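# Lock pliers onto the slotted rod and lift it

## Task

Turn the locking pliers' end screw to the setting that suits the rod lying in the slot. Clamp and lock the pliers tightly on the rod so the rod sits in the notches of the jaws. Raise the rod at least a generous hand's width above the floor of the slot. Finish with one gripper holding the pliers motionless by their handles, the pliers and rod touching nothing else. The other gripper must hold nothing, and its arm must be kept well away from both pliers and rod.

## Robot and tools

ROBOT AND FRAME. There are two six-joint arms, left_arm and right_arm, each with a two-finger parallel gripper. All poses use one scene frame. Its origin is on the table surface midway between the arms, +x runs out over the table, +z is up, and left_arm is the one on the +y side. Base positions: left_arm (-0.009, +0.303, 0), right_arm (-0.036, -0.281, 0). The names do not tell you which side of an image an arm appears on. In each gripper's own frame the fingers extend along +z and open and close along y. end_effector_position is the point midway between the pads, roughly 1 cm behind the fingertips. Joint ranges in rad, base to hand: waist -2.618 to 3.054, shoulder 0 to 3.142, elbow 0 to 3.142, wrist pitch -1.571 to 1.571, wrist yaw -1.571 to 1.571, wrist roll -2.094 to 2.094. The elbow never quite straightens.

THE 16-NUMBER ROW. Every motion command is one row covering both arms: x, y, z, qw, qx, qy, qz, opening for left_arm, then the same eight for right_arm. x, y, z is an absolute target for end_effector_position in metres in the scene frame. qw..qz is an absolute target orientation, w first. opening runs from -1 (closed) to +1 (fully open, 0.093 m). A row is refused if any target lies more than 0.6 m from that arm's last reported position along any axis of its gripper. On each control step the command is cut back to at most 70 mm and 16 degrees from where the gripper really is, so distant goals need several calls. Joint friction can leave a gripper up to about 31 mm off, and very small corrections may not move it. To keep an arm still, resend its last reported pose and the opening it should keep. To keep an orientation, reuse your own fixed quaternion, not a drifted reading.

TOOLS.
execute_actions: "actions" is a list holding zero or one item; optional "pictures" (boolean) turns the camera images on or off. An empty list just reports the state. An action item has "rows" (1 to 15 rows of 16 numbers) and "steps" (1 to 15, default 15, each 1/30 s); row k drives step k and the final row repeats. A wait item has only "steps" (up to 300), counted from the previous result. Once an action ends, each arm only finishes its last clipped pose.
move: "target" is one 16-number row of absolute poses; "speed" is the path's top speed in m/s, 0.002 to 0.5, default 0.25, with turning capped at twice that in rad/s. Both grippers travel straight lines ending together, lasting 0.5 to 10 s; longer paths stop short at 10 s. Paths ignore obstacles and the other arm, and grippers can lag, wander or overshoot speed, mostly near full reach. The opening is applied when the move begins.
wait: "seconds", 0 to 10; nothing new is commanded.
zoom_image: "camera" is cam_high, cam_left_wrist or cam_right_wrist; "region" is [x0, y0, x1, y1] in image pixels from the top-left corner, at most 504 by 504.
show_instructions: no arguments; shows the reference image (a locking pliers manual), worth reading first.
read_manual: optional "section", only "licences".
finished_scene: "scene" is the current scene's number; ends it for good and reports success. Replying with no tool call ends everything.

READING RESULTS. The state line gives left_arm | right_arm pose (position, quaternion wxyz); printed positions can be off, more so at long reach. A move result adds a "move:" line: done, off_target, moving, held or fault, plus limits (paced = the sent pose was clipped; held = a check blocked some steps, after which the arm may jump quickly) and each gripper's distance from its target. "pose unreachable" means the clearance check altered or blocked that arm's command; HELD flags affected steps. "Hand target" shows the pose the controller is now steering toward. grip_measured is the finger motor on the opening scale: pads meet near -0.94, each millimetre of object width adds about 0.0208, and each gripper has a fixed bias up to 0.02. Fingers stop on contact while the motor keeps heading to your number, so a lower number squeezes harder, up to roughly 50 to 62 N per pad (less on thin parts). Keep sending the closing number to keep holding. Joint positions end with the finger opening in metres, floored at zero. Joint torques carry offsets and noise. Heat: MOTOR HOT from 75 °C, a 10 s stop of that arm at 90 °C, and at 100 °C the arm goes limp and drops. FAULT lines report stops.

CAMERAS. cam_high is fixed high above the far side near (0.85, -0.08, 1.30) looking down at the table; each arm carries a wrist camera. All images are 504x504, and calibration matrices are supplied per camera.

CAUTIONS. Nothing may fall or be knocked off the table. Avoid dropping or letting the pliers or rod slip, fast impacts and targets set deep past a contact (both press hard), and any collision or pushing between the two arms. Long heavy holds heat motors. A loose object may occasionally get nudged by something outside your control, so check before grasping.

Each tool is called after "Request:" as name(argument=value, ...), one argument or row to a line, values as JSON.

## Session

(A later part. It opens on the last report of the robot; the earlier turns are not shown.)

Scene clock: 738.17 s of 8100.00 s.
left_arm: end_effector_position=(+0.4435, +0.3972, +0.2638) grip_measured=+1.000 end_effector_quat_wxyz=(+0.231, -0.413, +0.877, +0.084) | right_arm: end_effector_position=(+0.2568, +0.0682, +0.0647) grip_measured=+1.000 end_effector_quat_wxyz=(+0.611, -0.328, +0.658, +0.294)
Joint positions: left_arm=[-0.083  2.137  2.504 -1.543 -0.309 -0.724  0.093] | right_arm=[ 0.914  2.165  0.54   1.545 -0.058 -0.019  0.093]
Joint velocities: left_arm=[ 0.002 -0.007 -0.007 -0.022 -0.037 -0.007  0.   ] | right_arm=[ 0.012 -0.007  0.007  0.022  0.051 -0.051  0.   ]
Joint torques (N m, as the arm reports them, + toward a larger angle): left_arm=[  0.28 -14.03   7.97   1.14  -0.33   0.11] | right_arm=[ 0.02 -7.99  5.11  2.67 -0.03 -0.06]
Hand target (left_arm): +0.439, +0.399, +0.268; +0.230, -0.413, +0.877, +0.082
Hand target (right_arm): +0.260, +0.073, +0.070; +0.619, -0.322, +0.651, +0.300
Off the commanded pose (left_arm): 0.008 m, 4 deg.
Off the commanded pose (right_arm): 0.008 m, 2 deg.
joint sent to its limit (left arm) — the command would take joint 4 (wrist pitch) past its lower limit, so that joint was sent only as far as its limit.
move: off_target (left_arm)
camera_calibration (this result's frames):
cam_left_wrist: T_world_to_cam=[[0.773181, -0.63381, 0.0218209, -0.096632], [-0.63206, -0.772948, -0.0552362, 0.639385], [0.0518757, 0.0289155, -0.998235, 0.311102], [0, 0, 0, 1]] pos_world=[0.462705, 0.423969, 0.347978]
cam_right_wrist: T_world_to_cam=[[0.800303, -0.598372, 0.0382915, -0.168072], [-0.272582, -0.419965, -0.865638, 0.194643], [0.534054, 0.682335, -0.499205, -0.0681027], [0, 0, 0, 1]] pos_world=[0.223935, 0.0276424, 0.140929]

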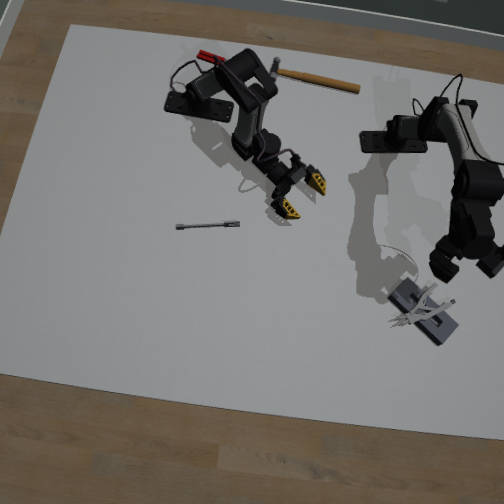

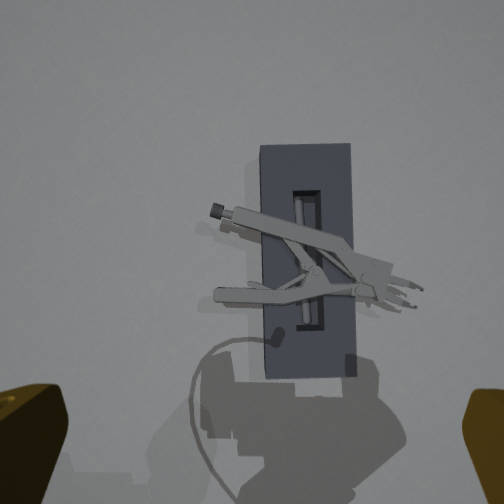

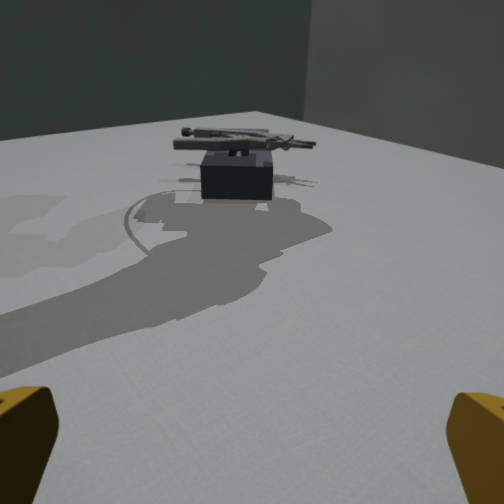

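Request:
move(
  target=[0.481,0.420,0.13,0.0375,-0.899,0.429,0.0787,1,0.26,0.073,0.07,0.620,-0.322,0.651,0.300,1],
  speed=0.2,
)

Scene clock: 765.77 s of 8100.00 s.
left_arm: end_effector_position=(+0.4812, +0.4170, +0.1310) grip_measured=+1.000 end_effector_quat_wxyz=(-0.114, +0.888, -0.446, +0.015) | right_arm: end_effector_position=(+0.2568, +0.0682, +0.0647) grip_measured=+1.000 end_effector_quat_wxyz=(+0.611, -0.328, +0.658, +0.294)
Joint positions: left_arm=[-0.004  2.484  2.621 -1.546 -0.165 -2.025  0.093] | right_arm=[ 0.914  2.165  0.54   1.545 -0.058 -0.019  0.093]
Joint velocities: left_arm=[ 0.002  0.007 -0.007 -0.037  0.037 -0.007  0.   ] | right_arm=[ 0.012 -0.002  0.002  0.022 -0.022  0.037  0.   ]
Joint torques (N m, as the arm reports them, + toward a larger angle): left_arm=[  0.65 -14.59  10.27   0.53  -0.21  -0.05] | right_arm=[-0.03 -7.97  5.14  2.67 -0.03 -0.06]
Hand target (left_arm): +0.482, +0.421, +0.129; -0.112, +0.892, -0.437, +0.016
Hand target (right_arm): +0.260, +0.073, +0.070; +0.619, -0.322, +0.651, +0.300
Off the commanded pose (left_arm): 0.003 m, 14 deg.
Off the commanded pose (right_arm): 0.008 m, 2 deg.
joint sent to its limit (left arm) — the command would take joint 4 (wrist pitch) past its lower limit, so that joint was sent only as far as its limit.
move: off_target (left_arm)
camera_calibration (this result's frames):
cam_left_wrist: T_world_to_cam=[[0.789399, 0.583606, 0.190402, -0.647934], [0.501275, -0.791849, 0.348854, 0.0807022], [0.354363, -0.179941, -0.917632, 0.10701], [0, 0, 0, 1]] pos_world=[0.433104, 0.461298, 0.19341]
cam_right_wrist: T_world_to_cam=[[0.800303, -0.598372, 0.0382915, -0.168072], [-0.272582, -0.419965, -0.865638, 0.194643], [0.534054, 0.682335, -0.499205, -0.0681027], [0, 0, 0, 1]] pos_world=[0.223935, 0.0276424, 0.140929]

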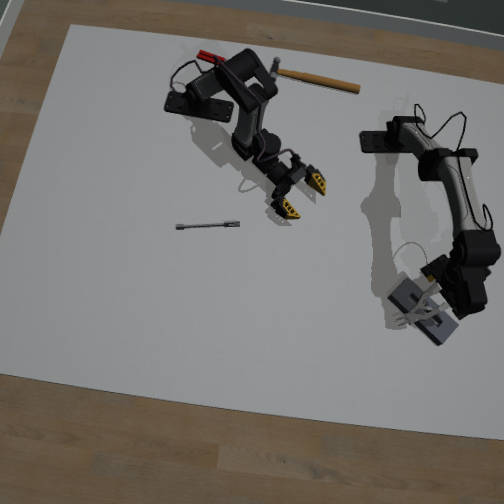

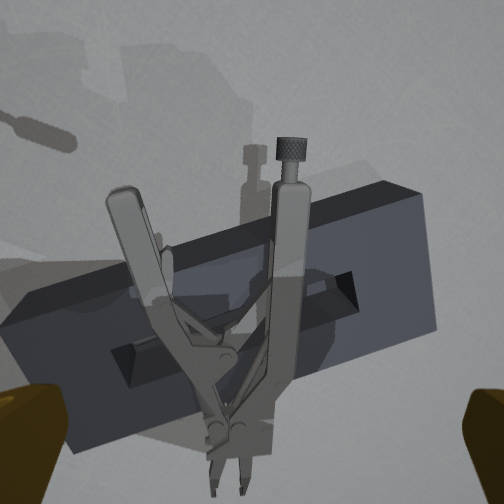

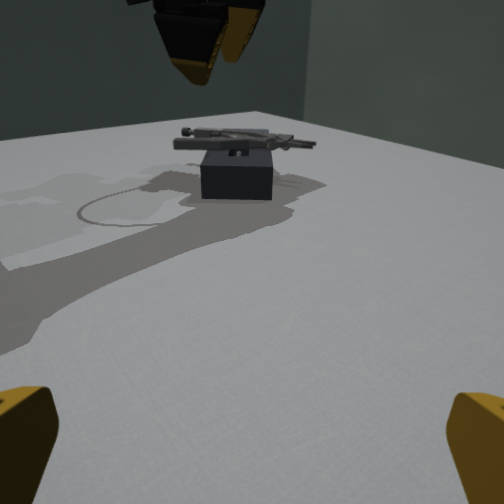

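Request:
move(
  target=[0.481,0.421,0.085,-0.0748,-0.889,0.424,-0.157,1,0.26,0.073,0.07,0.620,-0.322,0.651,0.300,1],
  speed=0.1,
)

Scene clock: 774.87 s of 8100.00 s.
left_arm: end_effector_position=(+0.4849, +0.4208, +0.0898) grip_measured=+1.000 end_effector_quat_wxyz=(+0.065, +0.889, -0.424, +0.159) | right_arm: end_effector_position=(+0.2568, +0.0682, +0.0647) grip_measured=+1.000 end_effector_quat_wxyz=(+0.611, -0.328, +0.658, +0.294)
Joint positions: left_arm=[ 0.161  2.449  2.366 -1.349  0.318 -1.936  0.093] | right_arm=[ 0.914  2.165  0.54   1.545 -0.058 -0.019  0.093]
Joint velocities: left_arm=[-0.007  0.002  0.007 -0.007  0.051  0.007  0.   ] | right_arm=[-0.012  0.002 -0.007  0.022 -0.022 -0.066  0.   ]
Joint torques (N m, as the arm reports them, + toward a larger angle): left_arm=[  0.2  -16.92   5.57   0.64   0.09   0.16] | right_arm=[-0.01 -8.02  5.14  2.67 -0.03 -0.06]
Hand target (left_arm): +0.482, +0.422, +0.085; +0.071, +0.889, -0.424, +0.157
Hand target (right_arm): +0.260, +0.073, +0.070; +0.619, -0.322, +0.651, +0.300
Off the commanded pose (left_arm): 0.006 m, 1 deg.
Off the commanded pose (right_arm): 0.008 m, 2 deg.
move: done
camera_calibration (this result's frames):
cam_left_wrist: T_world_to_cam=[[0.779504, 0.62635, -0.00765088, -0.640643], [0.447427, -0.548201, 0.706601, -0.012277], [0.438385, -0.554222, -0.707571, 0.166454], [0, 0, 0, 1]] pos_world=[0.431906, 0.486788, 0.121551]
cam_right_wrist: T_world_to_cam=[[0.800303, -0.598372, 0.0382915, -0.168072], [-0.272582, -0.419965, -0.865638, 0.194643], [0.534054, 0.682335, -0.499205, -0.0681027], [0, 0, 0, 1]] pos_world=[0.223935, 0.0276424, 0.140929]

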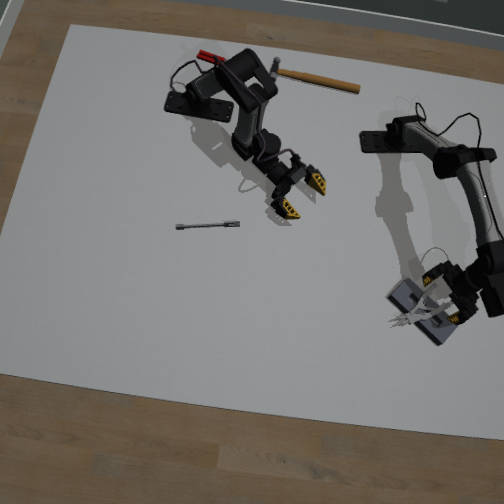

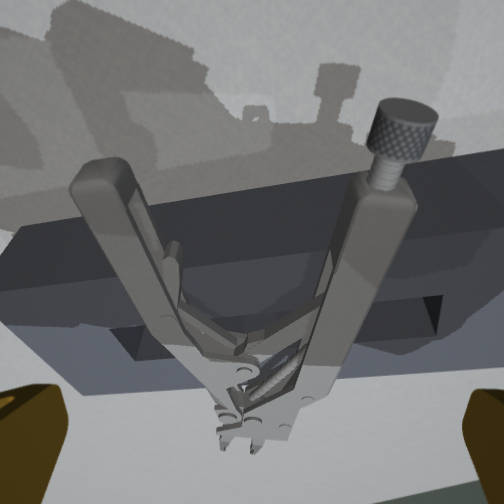

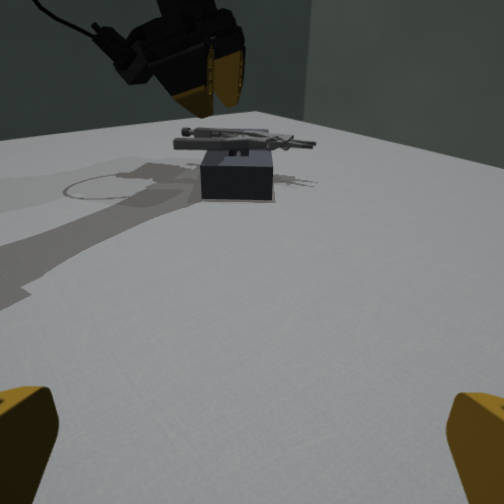

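Request:
move(
  target=[0.477,0.418,0.054,-0.0748,-0.889,0.424,-0.157,1,0.26,0.073,0.07,0.620,-0.322,0.651,0.300,1],
  speed=0.04,
)

Request:
zoom_image(
  camera="cam_right_wrist",
  region=[150,60,320,230],
)

Scene clock: 778.97 s of 8100.00 s.
left_arm: end_effector_position=(+0.4805, +0.4179, +0.0579) grip_measured=+1.000 end_effector_quat_wxyz=(+0.073, +0.889, -0.424, +0.158) | right_arm: end_effector_position=(+0.2568, +0.0682, +0.0647) grip_measured=+1.000 end_effector_quat_wxyz=(+0.611, -0.328, +0.658, +0.294)
Joint positions: left_arm=[ 0.161  2.419  2.185 -1.211  0.326 -1.935  0.093] | right_arm=[ 0.914  2.165  0.54   1.545 -0.058 -0.019  0.093]
Joint velocities: left_arm=[-0.007 -0.007 -0.002 -0.007 -0.007 -0.007  0.   ] | right_arm=[-0.007  0.007 -0.002  0.022  0.051 -0.037  0.   ]
Joint torques (N m, as the arm reports them, + toward a larger angle): left_arm=[  0.   -17.     5.68   0.71   0.12   0.08] | right_arm=[-0.01 -8.02  5.12  2.68 -0.04 -0.07]
Hand target (left_arm): +0.478, +0.418, +0.054; +0.075, +0.889, -0.424, +0.157
Hand target (right_arm): +0.260, +0.073, +0.070; +0.619, -0.322, +0.651, +0.300
Off the commanded pose (left_arm): 0.005 m, 0 deg.
Off the commanded pose (right_arm): 0.008 m, 2 deg.
move: done
camera_calibration (this result's frames):
cam_left_wrist: T_world_to_cam=[[0.780475, 0.624791, -0.0222606, -0.634586], [0.453122, -0.540779, 0.708688, 0.00467102], [0.430744, -0.5632, -0.705171, 0.151512], [0, 0, 0, 1]] pos_world=[0.427899, 0.484341, 0.0894055]
cam_right_wrist: T_world_to_cam=[[0.800303, -0.598372, 0.0382915, -0.168072], [-0.272582, -0.419965, -0.865638, 0.194643], [0.534054, 0.682335, -0.499205, -0.0681027], [0, 0, 0, 1]] pos_world=[0.223935, 0.0276424, 0.140929]

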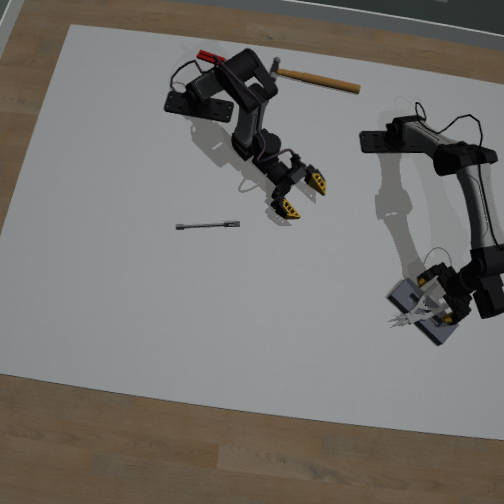

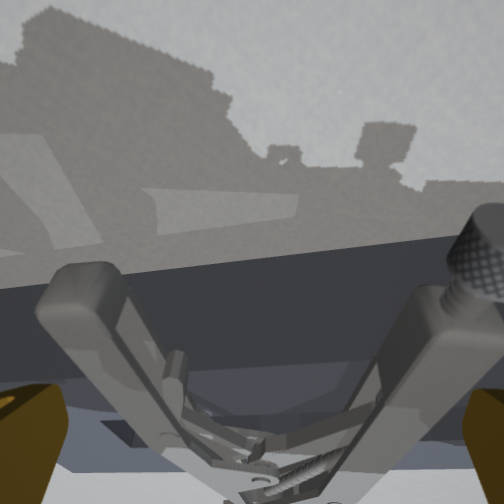

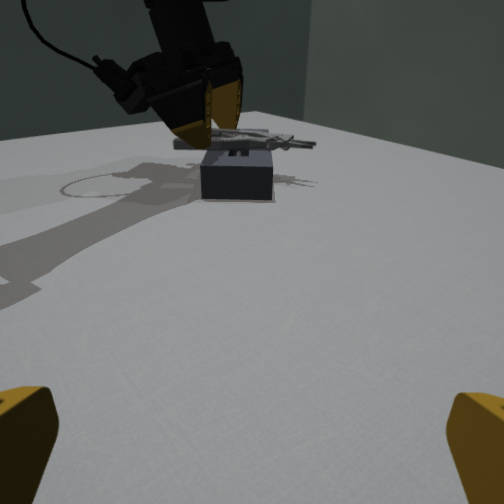

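Region (150, 60, 320, 230) of cam_right_wrist's 504x504 image, scaled by 2.965, with more detail than that image has.

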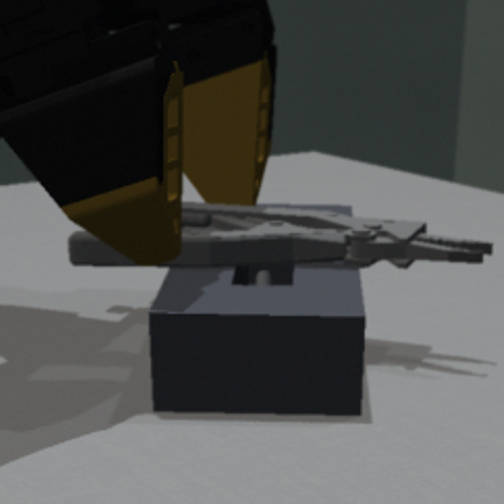

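Request:
move(
  target=[0.477,0.418,0.047,-0.0748,-0.889,0.424,-0.157,0.8,0.26,0.073,0.07,0.620,-0.322,0.651,0.300,1],
  speed=0.02,
)

Request:
zoom_image(
  camera="cam_right_wrist",
  region=[150,60,320,230],
)

Scene clock: 783.70 s of 8100.00 s.
left_arm: end_effector_position=(+0.4833, +0.4186, +0.0568) grip_measured=+0.801 end_effector_quat_wxyz=(+0.067, +0.888, -0.425, +0.165) | right_arm: end_effector_position=(+0.2568, +0.0682, +0.0647) grip_measured=+1.000 end_effector_quat_wxyz=(+0.611, -0.328, +0.658, +0.294)
Joint positions: left_arm=[ 0.161  2.409  2.159 -1.175  0.328 -1.935  0.084] | right_arm=[ 0.914  2.165  0.54   1.545 -0.058 -0.019  0.093]
Joint velocities: left_arm=[ 0.007 -0.022 -0.002 -0.037 -0.037 -0.022 -0.   ] | right_arm=[-0.032  0.002  0.017  0.022 -0.081  0.081  0.   ]
Joint torques (N m, as the arm reports them, + toward a larger angle): left_arm=[  0.03 -16.34   5.03   0.71   0.12   0.1 ] | right_arm=[ 0.   -7.97  5.15  2.67 -0.04 -0.05]
Hand target (left_arm): +0.477, +0.418, +0.047; +0.075, +0.889, -0.424, +0.157
Hand target (right_arm): +0.260, +0.073, +0.070; +0.619, -0.322, +0.651, +0.300
Off the commanded pose (left_arm): 0.012 m, 1 deg.
Off the commanded pose (right_arm): 0.008 m, 2 deg.
move: off_target (left_arm)
camera_calibration (this result's frames):
cam_left_wrist: T_world_to_cam=[[0.780892, 0.624652, -0.0041697, -0.638348], [0.439214, -0.5443, 0.714723, 0.0124446], [0.444184, -0.559952, -0.699396, 0.141683], [0, 0, 0, 1]] pos_world=[0.430082, 0.484855, 0.0875363]
cam_right_wrist: T_world_to_cam=[[0.800303, -0.598372, 0.0382915, -0.168072], [-0.272582, -0.419965, -0.865638, 0.194643], [0.534054, 0.682335, -0.499205, -0.0681027], [0, 0, 0, 1]] pos_world=[0.223935, 0.0276424, 0.140929]

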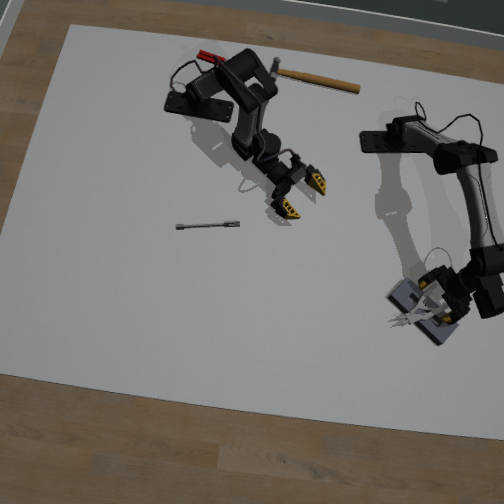

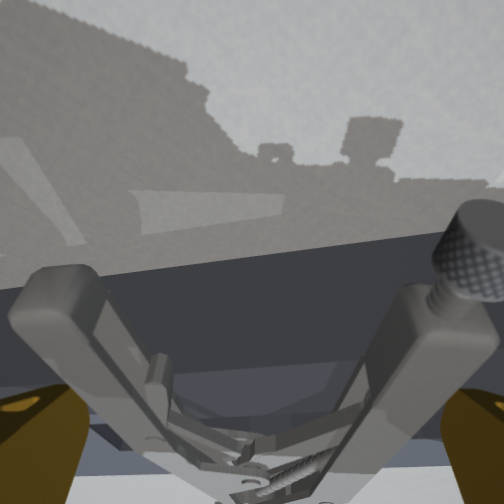

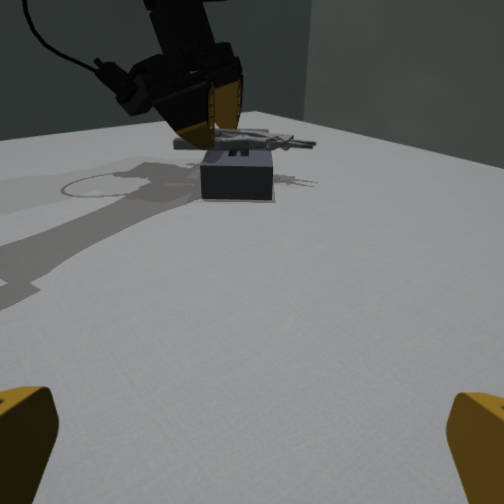

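Region (150, 60, 320, 230) of cam_right_wrist's 504x504 image, scaled by 2.965, with more detail than that image has.

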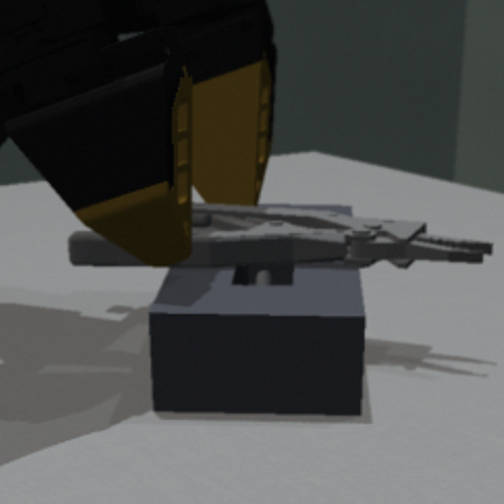

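Request:
move(
  target=[0.480,0.418,0.054,-0.0748,-0.889,0.424,-0.157,0.36,0.26,0.073,0.07,0.620,-0.322,0.651,0.300,1],
  speed=0.02,
)

Scene clock: 786.30 s of 8100.00 s.
left_arm: end_effector_position=(+0.4842, +0.4190, +0.0569) grip_measured=+0.366 end_effector_quat_wxyz=(+0.065, +0.887, -0.425, +0.167) | right_arm: end_effector_position=(+0.2568, +0.0682, +0.0647) grip_measured=+1.000 end_effector_quat_wxyz=(+0.611, -0.328, +0.658, +0.294)
Joint positions: left_arm=[ 0.161  2.409  2.159 -1.171  0.328 -1.935  0.063] | right_arm=[ 0.914  2.165  0.54   1.545 -0.058 -0.019  0.093]
Joint velocities: left_arm=[-0.017 -0.007  0.012  0.022  0.037 -0.037  0.001] | right_arm=[-0.012 -0.017 -0.007 -0.022  0.007  0.037  0.   ]
Joint torques (N m, as the arm reports them, + toward a larger angle): left_arm=[ -0.26 -15.09   9.76   0.24   0.11   0.04] | right_arm=[ 0.05 -8.02  5.13  2.68 -0.03 -0.05]
Hand target (left_arm): +0.480, +0.418, +0.054; +0.075, +0.889, -0.424, +0.157
Hand target (right_arm): +0.260, +0.073, +0.070; +0.619, -0.322, +0.651, +0.300
Off the commanded pose (left_arm): 0.005 m, 2 deg.
Off the commanded pose (right_arm): 0.008 m, 2 deg.
move: done
camera_calibration (this result's frames):
cam_left_wrist: T_world_to_cam=[[0.780865, 0.6247, 0.000274971, -0.639628], [0.436245, -0.545614, 0.715539, 0.01408], [0.447147, -0.558619, -0.698573, 0.139532], [0, 0, 0, 1]] pos_world=[0.430929, 0.485203, 0.0875742]
cam_right_wrist: T_world_to_cam=[[0.800303, -0.598372, 0.0382915, -0.168072], [-0.272582, -0.419965, -0.865638, 0.194643], [0.534054, 0.682335, -0.499205, -0.0681027], [0, 0, 0, 1]] pos_world=[0.223935, 0.0276424, 0.140929]

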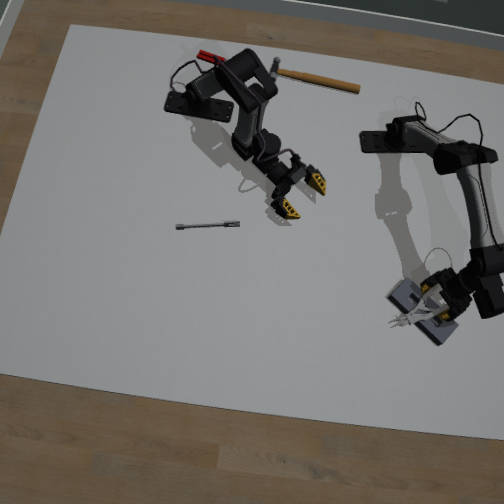

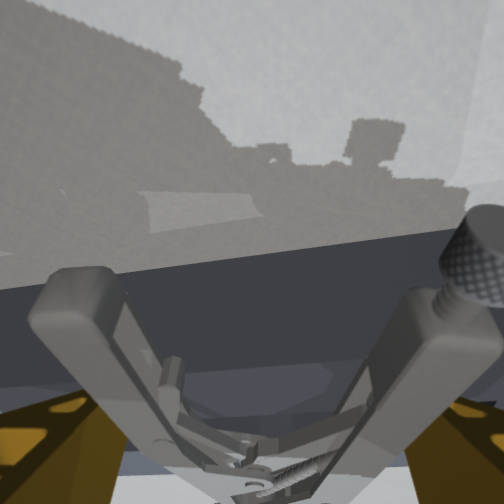

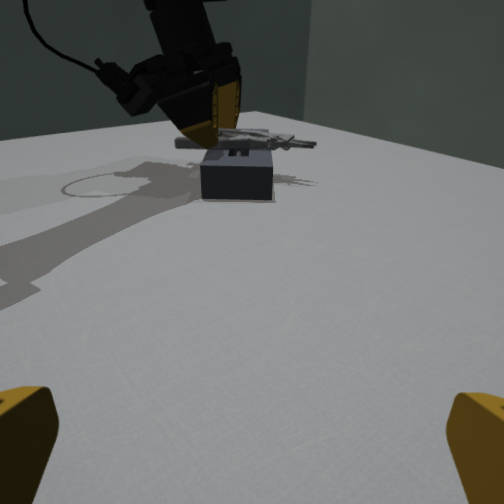

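Request:
move(
  target=[0.478,0.420,0.10,-0.0748,-0.889,0.424,-0.157,0.30,0.26,0.073,0.07,0.620,-0.322,0.651,0.300,1],
  speed=0.03,
)

Request:
zoom_image(
  camera="cam_right_wrist",
  region=[150,40,340,230],
)

Scene clock: 790.60 s of 8100.00 s.
left_arm: end_effector_position=(+0.4765, +0.4164, +0.0976) grip_measured=+0.306 end_effector_quat_wxyz=(+0.075, +0.889, -0.423, +0.156) | right_arm: end_effector_position=(+0.2568, +0.0682, +0.0647) grip_measured=+1.000 end_effector_quat_wxyz=(+0.611, -0.328, +0.658, +0.294)
Joint positions: left_arm=[ 0.161  2.421  2.347 -1.376  0.327 -1.935  0.06 ] | right_arm=[ 0.914  2.165  0.54   1.545 -0.058 -0.019  0.093]
Joint velocities: left_arm=[ 0.007 -0.002  0.002 -0.022 -0.007 -0.007 -0.002] | right_arm=[-0.002  0.007 -0.022 -0.051  0.051 -0.007  0.   ]
Joint torques (N m, as the arm reports them, + toward a larger angle): left_arm=[  0.17 -14.96  11.07   0.33   0.09   0.1 ] | right_arm=[ 0.02 -8.    5.09  2.67 -0.03 -0.06]
Hand target (left_arm): +0.477, +0.420, +0.099; +0.075, +0.889, -0.424, +0.157
Hand target (right_arm): +0.260, +0.073, +0.070; +0.619, -0.322, +0.651, +0.300
Off the commanded pose (left_arm): 0.005 m, 0 deg.
Off the commanded pose (right_arm): 0.008 m, 2 deg.
move: done
camera_calibration (this result's frames):
cam_left_wrist: T_world_to_cam=[[0.780414, 0.624656, -0.027549, -0.628994], [0.456463, -0.539064, 0.707851, -0.0246652], [0.427312, -0.564992, -0.705825, 0.182787], [0, 0, 0, 1]] pos_world=[0.424027, 0.482882, 0.129147]
cam_right_wrist: T_world_to_cam=[[0.800303, -0.598372, 0.0382915, -0.168072], [-0.272582, -0.419965, -0.865638, 0.194643], [0.534054, 0.682335, -0.499205, -0.0681027], [0, 0, 0, 1]] pos_world=[0.223935, 0.0276424, 0.140929]

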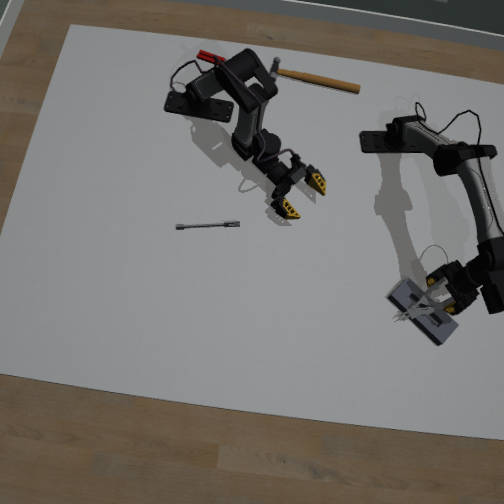

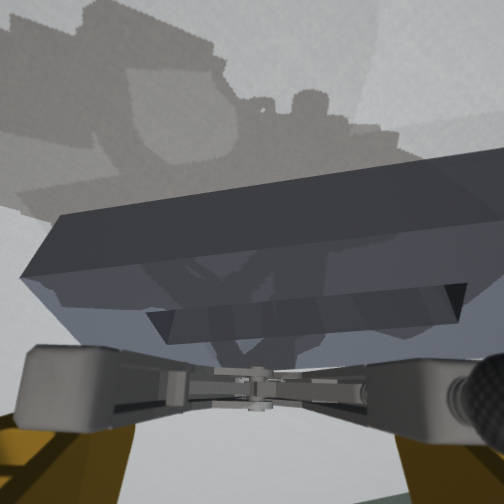

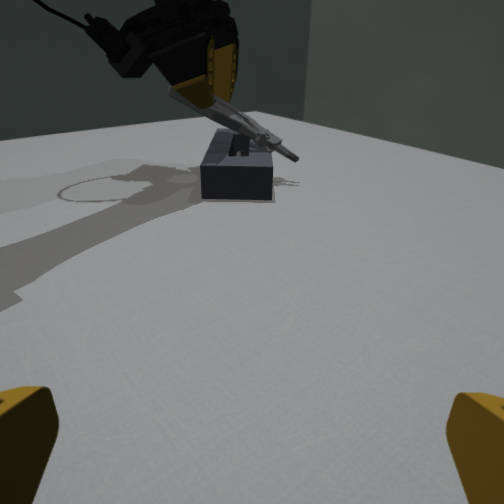

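Region (150, 40, 340, 230) of cam_right_wrist's 504x504 image, scaled by 2.653, with more detail than that image has.

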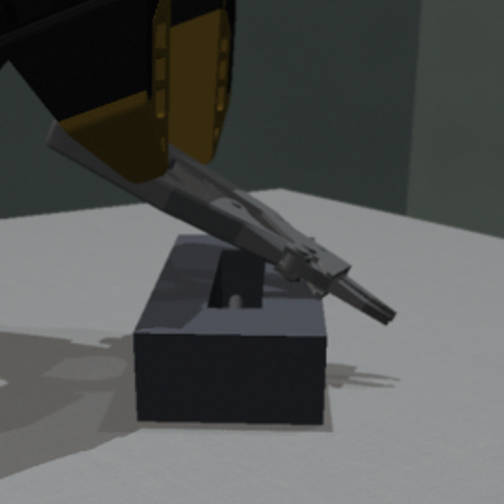

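Request:
move(
  target=[0.495,0.40,0.20,0.208,-0.653,0.726,0.048,0.27,0.26,0.073,0.07,0.620,-0.322,0.651,0.300,1],
  speed=0.08,
)

Scene clock: 805.93 s of 8100.00 s.
left_arm: end_effector_position=(+0.4900, +0.3997, +0.1767) grip_measured=+0.276 end_effector_quat_wxyz=(+0.194, -0.655, +0.729, +0.046) | right_arm: end_effector_position=(+0.2568, +0.0682, +0.0647) grip_measured=+1.000 end_effector_quat_wxyz=(+0.611, -0.328, +0.658, +0.294)
Joint positions: left_arm=[-0.085  2.436  2.685 -1.553 -0.304 -1.332  0.058] | right_arm=[ 0.914  2.165  0.54   1.545 -0.058 -0.019  0.093]
Joint velocities: left_arm=[ 0.002  0.002  0.002 -0.007 -0.007  0.081 -0.001] | right_arm=[-0.002  0.007  0.002  0.007  0.095 -0.11   0.   ]
Joint torques (N m, as the arm reports them, + toward a larger angle): left_arm=[ -0.88 -17.99  11.9    0.9   -0.5    0.14] | right_arm=[ 0.02 -7.96  5.17  2.67 -0.03 -0.06]
Hand target (left_arm): +0.492, +0.398, +0.200; +0.223, -0.649, +0.727, +0.034
Hand target (right_arm): +0.260, +0.073, +0.070; +0.619, -0.322, +0.651, +0.300
Off the commanded pose (left_arm): 0.024 m, 2 deg.
Off the commanded pose (right_arm): 0.008 m, 2 deg.
MOTOR HOT: a motor of the left arm reached 75 °C. Now the hottest motor of the left arm, joint 2 (shoulder), reports 76 °C. The controller's stop level is 90 °C. To cool a motor, set the load down, stop pushing, or move to a pose that needs little force.
joint sent to its limit (left arm) — the command would take joint 4 (wrist pitch) past its lower limit, so that joint was sent only as far as its limit.
move: off_target (left_arm)
camera_calibration (this result's frames):
cam_left_wrist: T_world_to_cam=[[0.978436, -0.12651, 0.163274, -0.457441], [-0.141492, -0.986402, 0.0836081, 0.486267], [0.150476, -0.104907, -0.983032, 0.2242], [0, 0, 0, 1]] pos_world=[0.482643, 0.445304, 0.254428]
cam_right_wrist: T_world_to_cam=[[0.800303, -0.598372, 0.0382915, -0.168072], [-0.272582, -0.419965, -0.865638, 0.194643], [0.534054, 0.682335, -0.499205, -0.0681027], [0, 0, 0, 1]] pos_world=[0.223935, 0.0276424, 0.140929]

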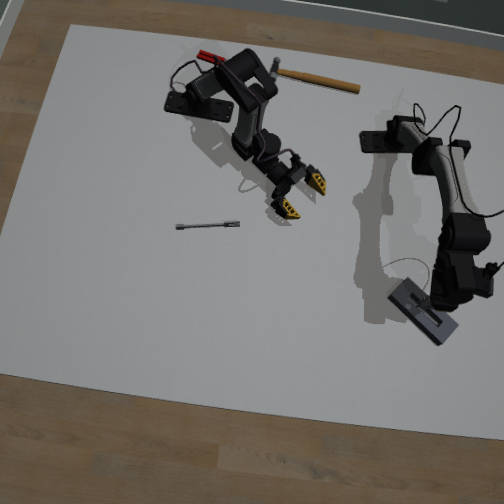

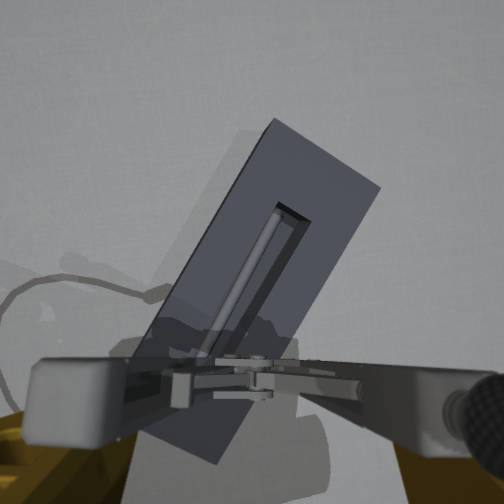

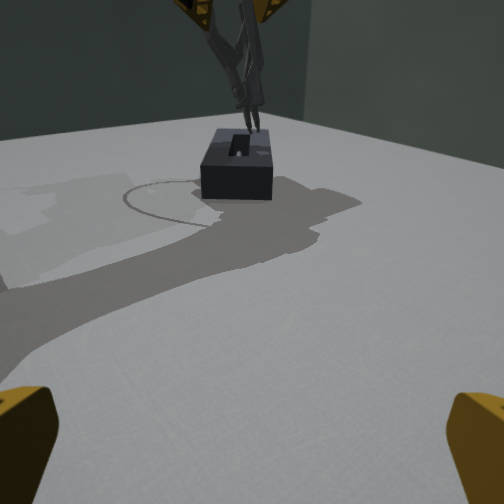

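Request:
move(
  target=[0.30,0.32,0.25,0.388,-0.275,0.871,0.122,0.27,0.26,0.0,0.09,0.620,-0.322,0.651,0.300,1],
  speed=0.12,
)

Scene clock: 813.47 s of 8100.00 s.
left_arm: end_effector_position=(+0.3003, +0.3159, +0.2477) grip_measured=+0.276 end_effector_quat_wxyz=(+0.372, -0.281, +0.877, +0.116) | right_arm: end_effector_position=(+0.2628, +0.0039, +0.0807) grip_measured=+1.000 end_effector_quat_wxyz=(+0.604, -0.323, +0.665, +0.297)
Joint positions: left_arm=[-0.442  1.236  1.252 -1.005 -0.586 -0.705  0.058] | right_arm=[ 0.725  2.01   0.368  1.545 -0.246 -0.019  0.093]
Joint velocities: left_arm=[0.002 0.007 0.002 0.037 0.007 0.037 0.   ] | right_arm=[-0.012 -0.002  0.002 -0.081 -0.037 -0.066  0.   ]
Joint torques (N m, as the arm reports them, + toward a larger angle): left_arm=[-0.96 -6.55  7.21  1.89 -0.68  0.14] | right_arm=[-0.88 -9.75  2.2   2.68 -0.15 -0.18]
Hand target (left_arm): +0.299, +0.317, +0.250; +0.385, -0.278, +0.872, +0.120
Hand target (right_arm): +0.261, +0.001, +0.090; +0.614, -0.323, +0.655, +0.299
Off the commanded pose (left_arm): 0.005 m, 2 deg.
Off the commanded pose (right_arm): 0.010 m, 3 deg.
MOTOR HOT: still on. Now the hottest motor of the left arm, joint 2 (shoulder), reports 77 °C; the controller's stop level is 90 °C.
joint sent to its limit (right arm) — the command would take joint 4 (wrist pitch) past its upper limit, so that joint was sent only as far as its limit.
move: off_target (right_arm)
camera_calibration (this result's frames):
cam_left_wrist: T_world_to_cam=[[0.596543, -0.802487, -0.0122888, 0.0776312], [-0.753149, -0.554445, -0.354058, 0.526478], [0.277314, 0.220466, -0.935143, 0.160963], [0, 0, 0, 1]] pos_world=[0.305569, 0.318714, 0.337881]
cam_right_wrist: T_world_to_cam=[[0.799617, -0.600208, 0.0190614, -0.210159], [-0.29367, -0.418529, -0.859413, 0.188131], [0.523805, 0.681603, -0.510926, -0.0157582], [0, 0, 0, 1]] pos_world=[0.231549, -0.03666, 0.157637]

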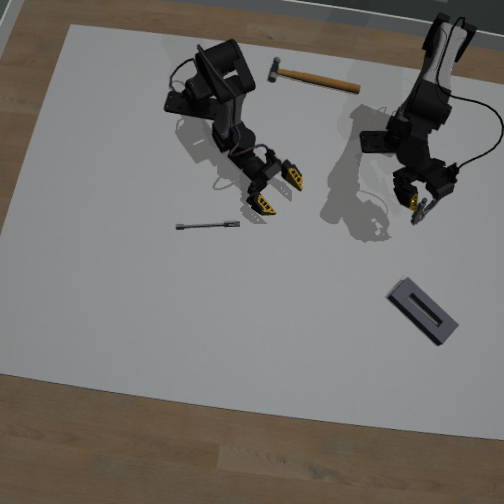

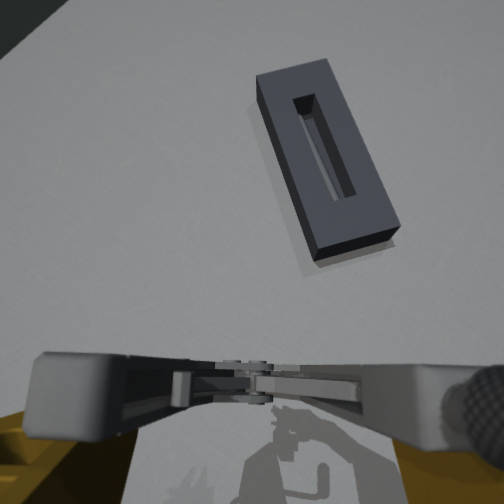

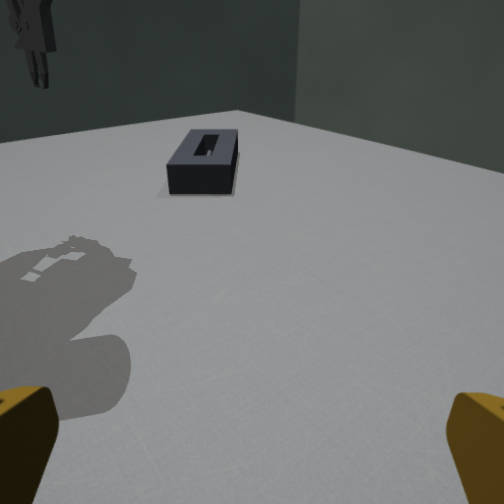

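Request:
move(
  target=[0.30,0.32,0.25,0.388,-0.275,0.871,0.122,0.36,0.26,0.0,0.09,0.620,-0.322,0.651,0.300,1],
  speed=0.05,
)

Request:
zoom_image(
  camera="cam_left_wrist",
  region=[260,60,400,220],
)

Scene clock: 818.13 s of 8100.00 s.
left_arm: end_effector_position=(+0.3013, +0.3155, +0.2483) grip_measured=+0.361 end_effector_quat_wxyz=(+0.373, -0.273, +0.879, +0.118) | right_arm: end_effector_position=(+0.2627, +0.0040, +0.0807) grip_measured=+1.000 end_effector_quat_wxyz=(+0.604, -0.324, +0.665, +0.297)
Joint positions: left_arm=[-0.442  1.236  1.252 -0.999 -0.585 -0.685  0.063] | right_arm=[ 0.725  2.01   0.368  1.545 -0.247 -0.019  0.093]
Joint velocities: left_arm=[ 0.002  0.027  0.007 -0.007 -0.007  0.081 -0.001] | right_arm=[ 0.012 -0.002 -0.007 -0.037 -0.037  0.037  0.   ]
Joint torques (N m, as the arm reports them, + toward a larger angle): left_arm=[-0.12 -7.23  6.14  1.93 -0.67  0.11] | right_arm=[-0.83 -9.9   2.02  2.68 -0.15 -0.22]
Hand target (left_arm): +0.300, +0.320, +0.250; +0.387, -0.276, +0.871, +0.122
Hand target (right_arm): +0.260, +0.000, +0.090; +0.614, -0.324, +0.655, +0.297
Off the commanded pose (left_arm): 0.005 m, 2 deg.
Off the commanded pose (right_arm): 0.010 m, 3 deg.
MOTOR HOT: still on. Now the hottest motor of the left arm, joint 2 (shoulder), reports 74 °C; the controller's stop level is 90 °C.
joint sent to its limit (right arm) — the command would take joint 4 (wrist pitch) past its upper limit, so that joint was sent only as far as its limit.
move: off_target (right_arm)
camera_calibration (this result's frames):
cam_left_wrist: T_world_to_cam=[[0.585081, -0.810697, -0.0212051, 0.0849466], [-0.761875, -0.54051, -0.356926, 0.526143], [0.277897, 0.224986, -0.933892, 0.15942], [0, 0, 0, 1]] pos_world=[0.306852, 0.317384, 0.338477]
cam_right_wrist: T_world_to_cam=[[0.800073, -0.599602, 0.0189898, -0.210147], [-0.293391, -0.418702, -0.859424, 0.188066], [0.523264, 0.682031, -0.51091, -0.0156183], [0, 0, 0, 1]] pos_world=[0.231483, -0.0366091, 0.157639]

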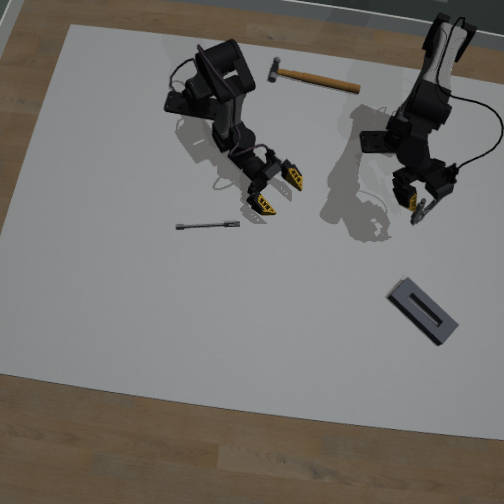

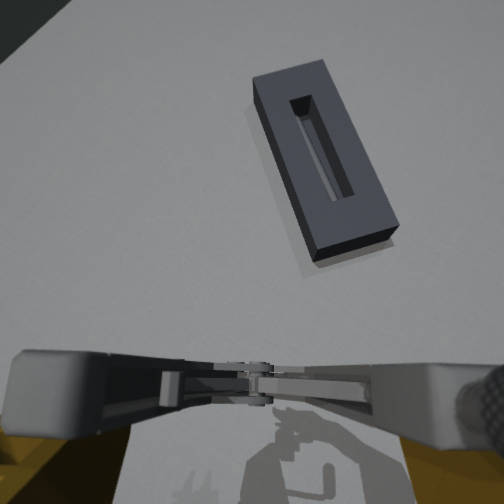

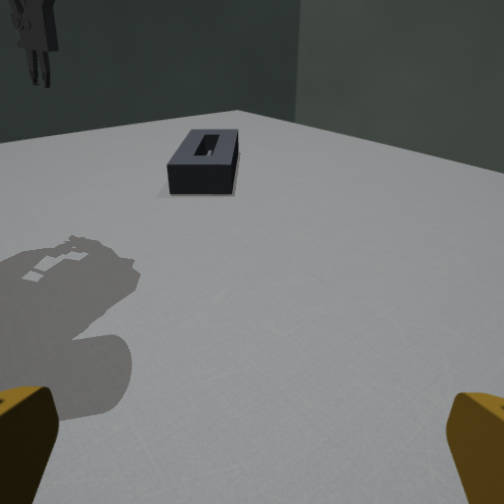

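Region (260, 60, 400, 220) of cam_left_wrist's 504x504 image, scaled by 3.150, with more detail than that image has; it fills the left 441 columns of this view, and the rest is white.

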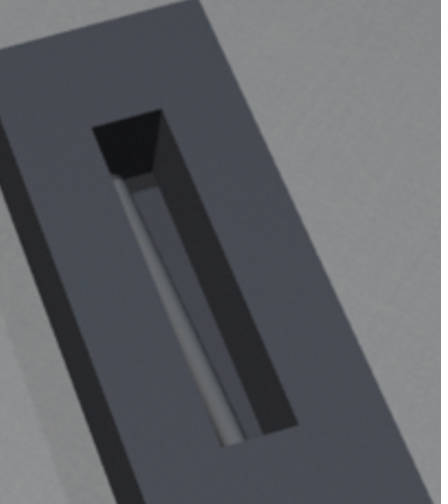

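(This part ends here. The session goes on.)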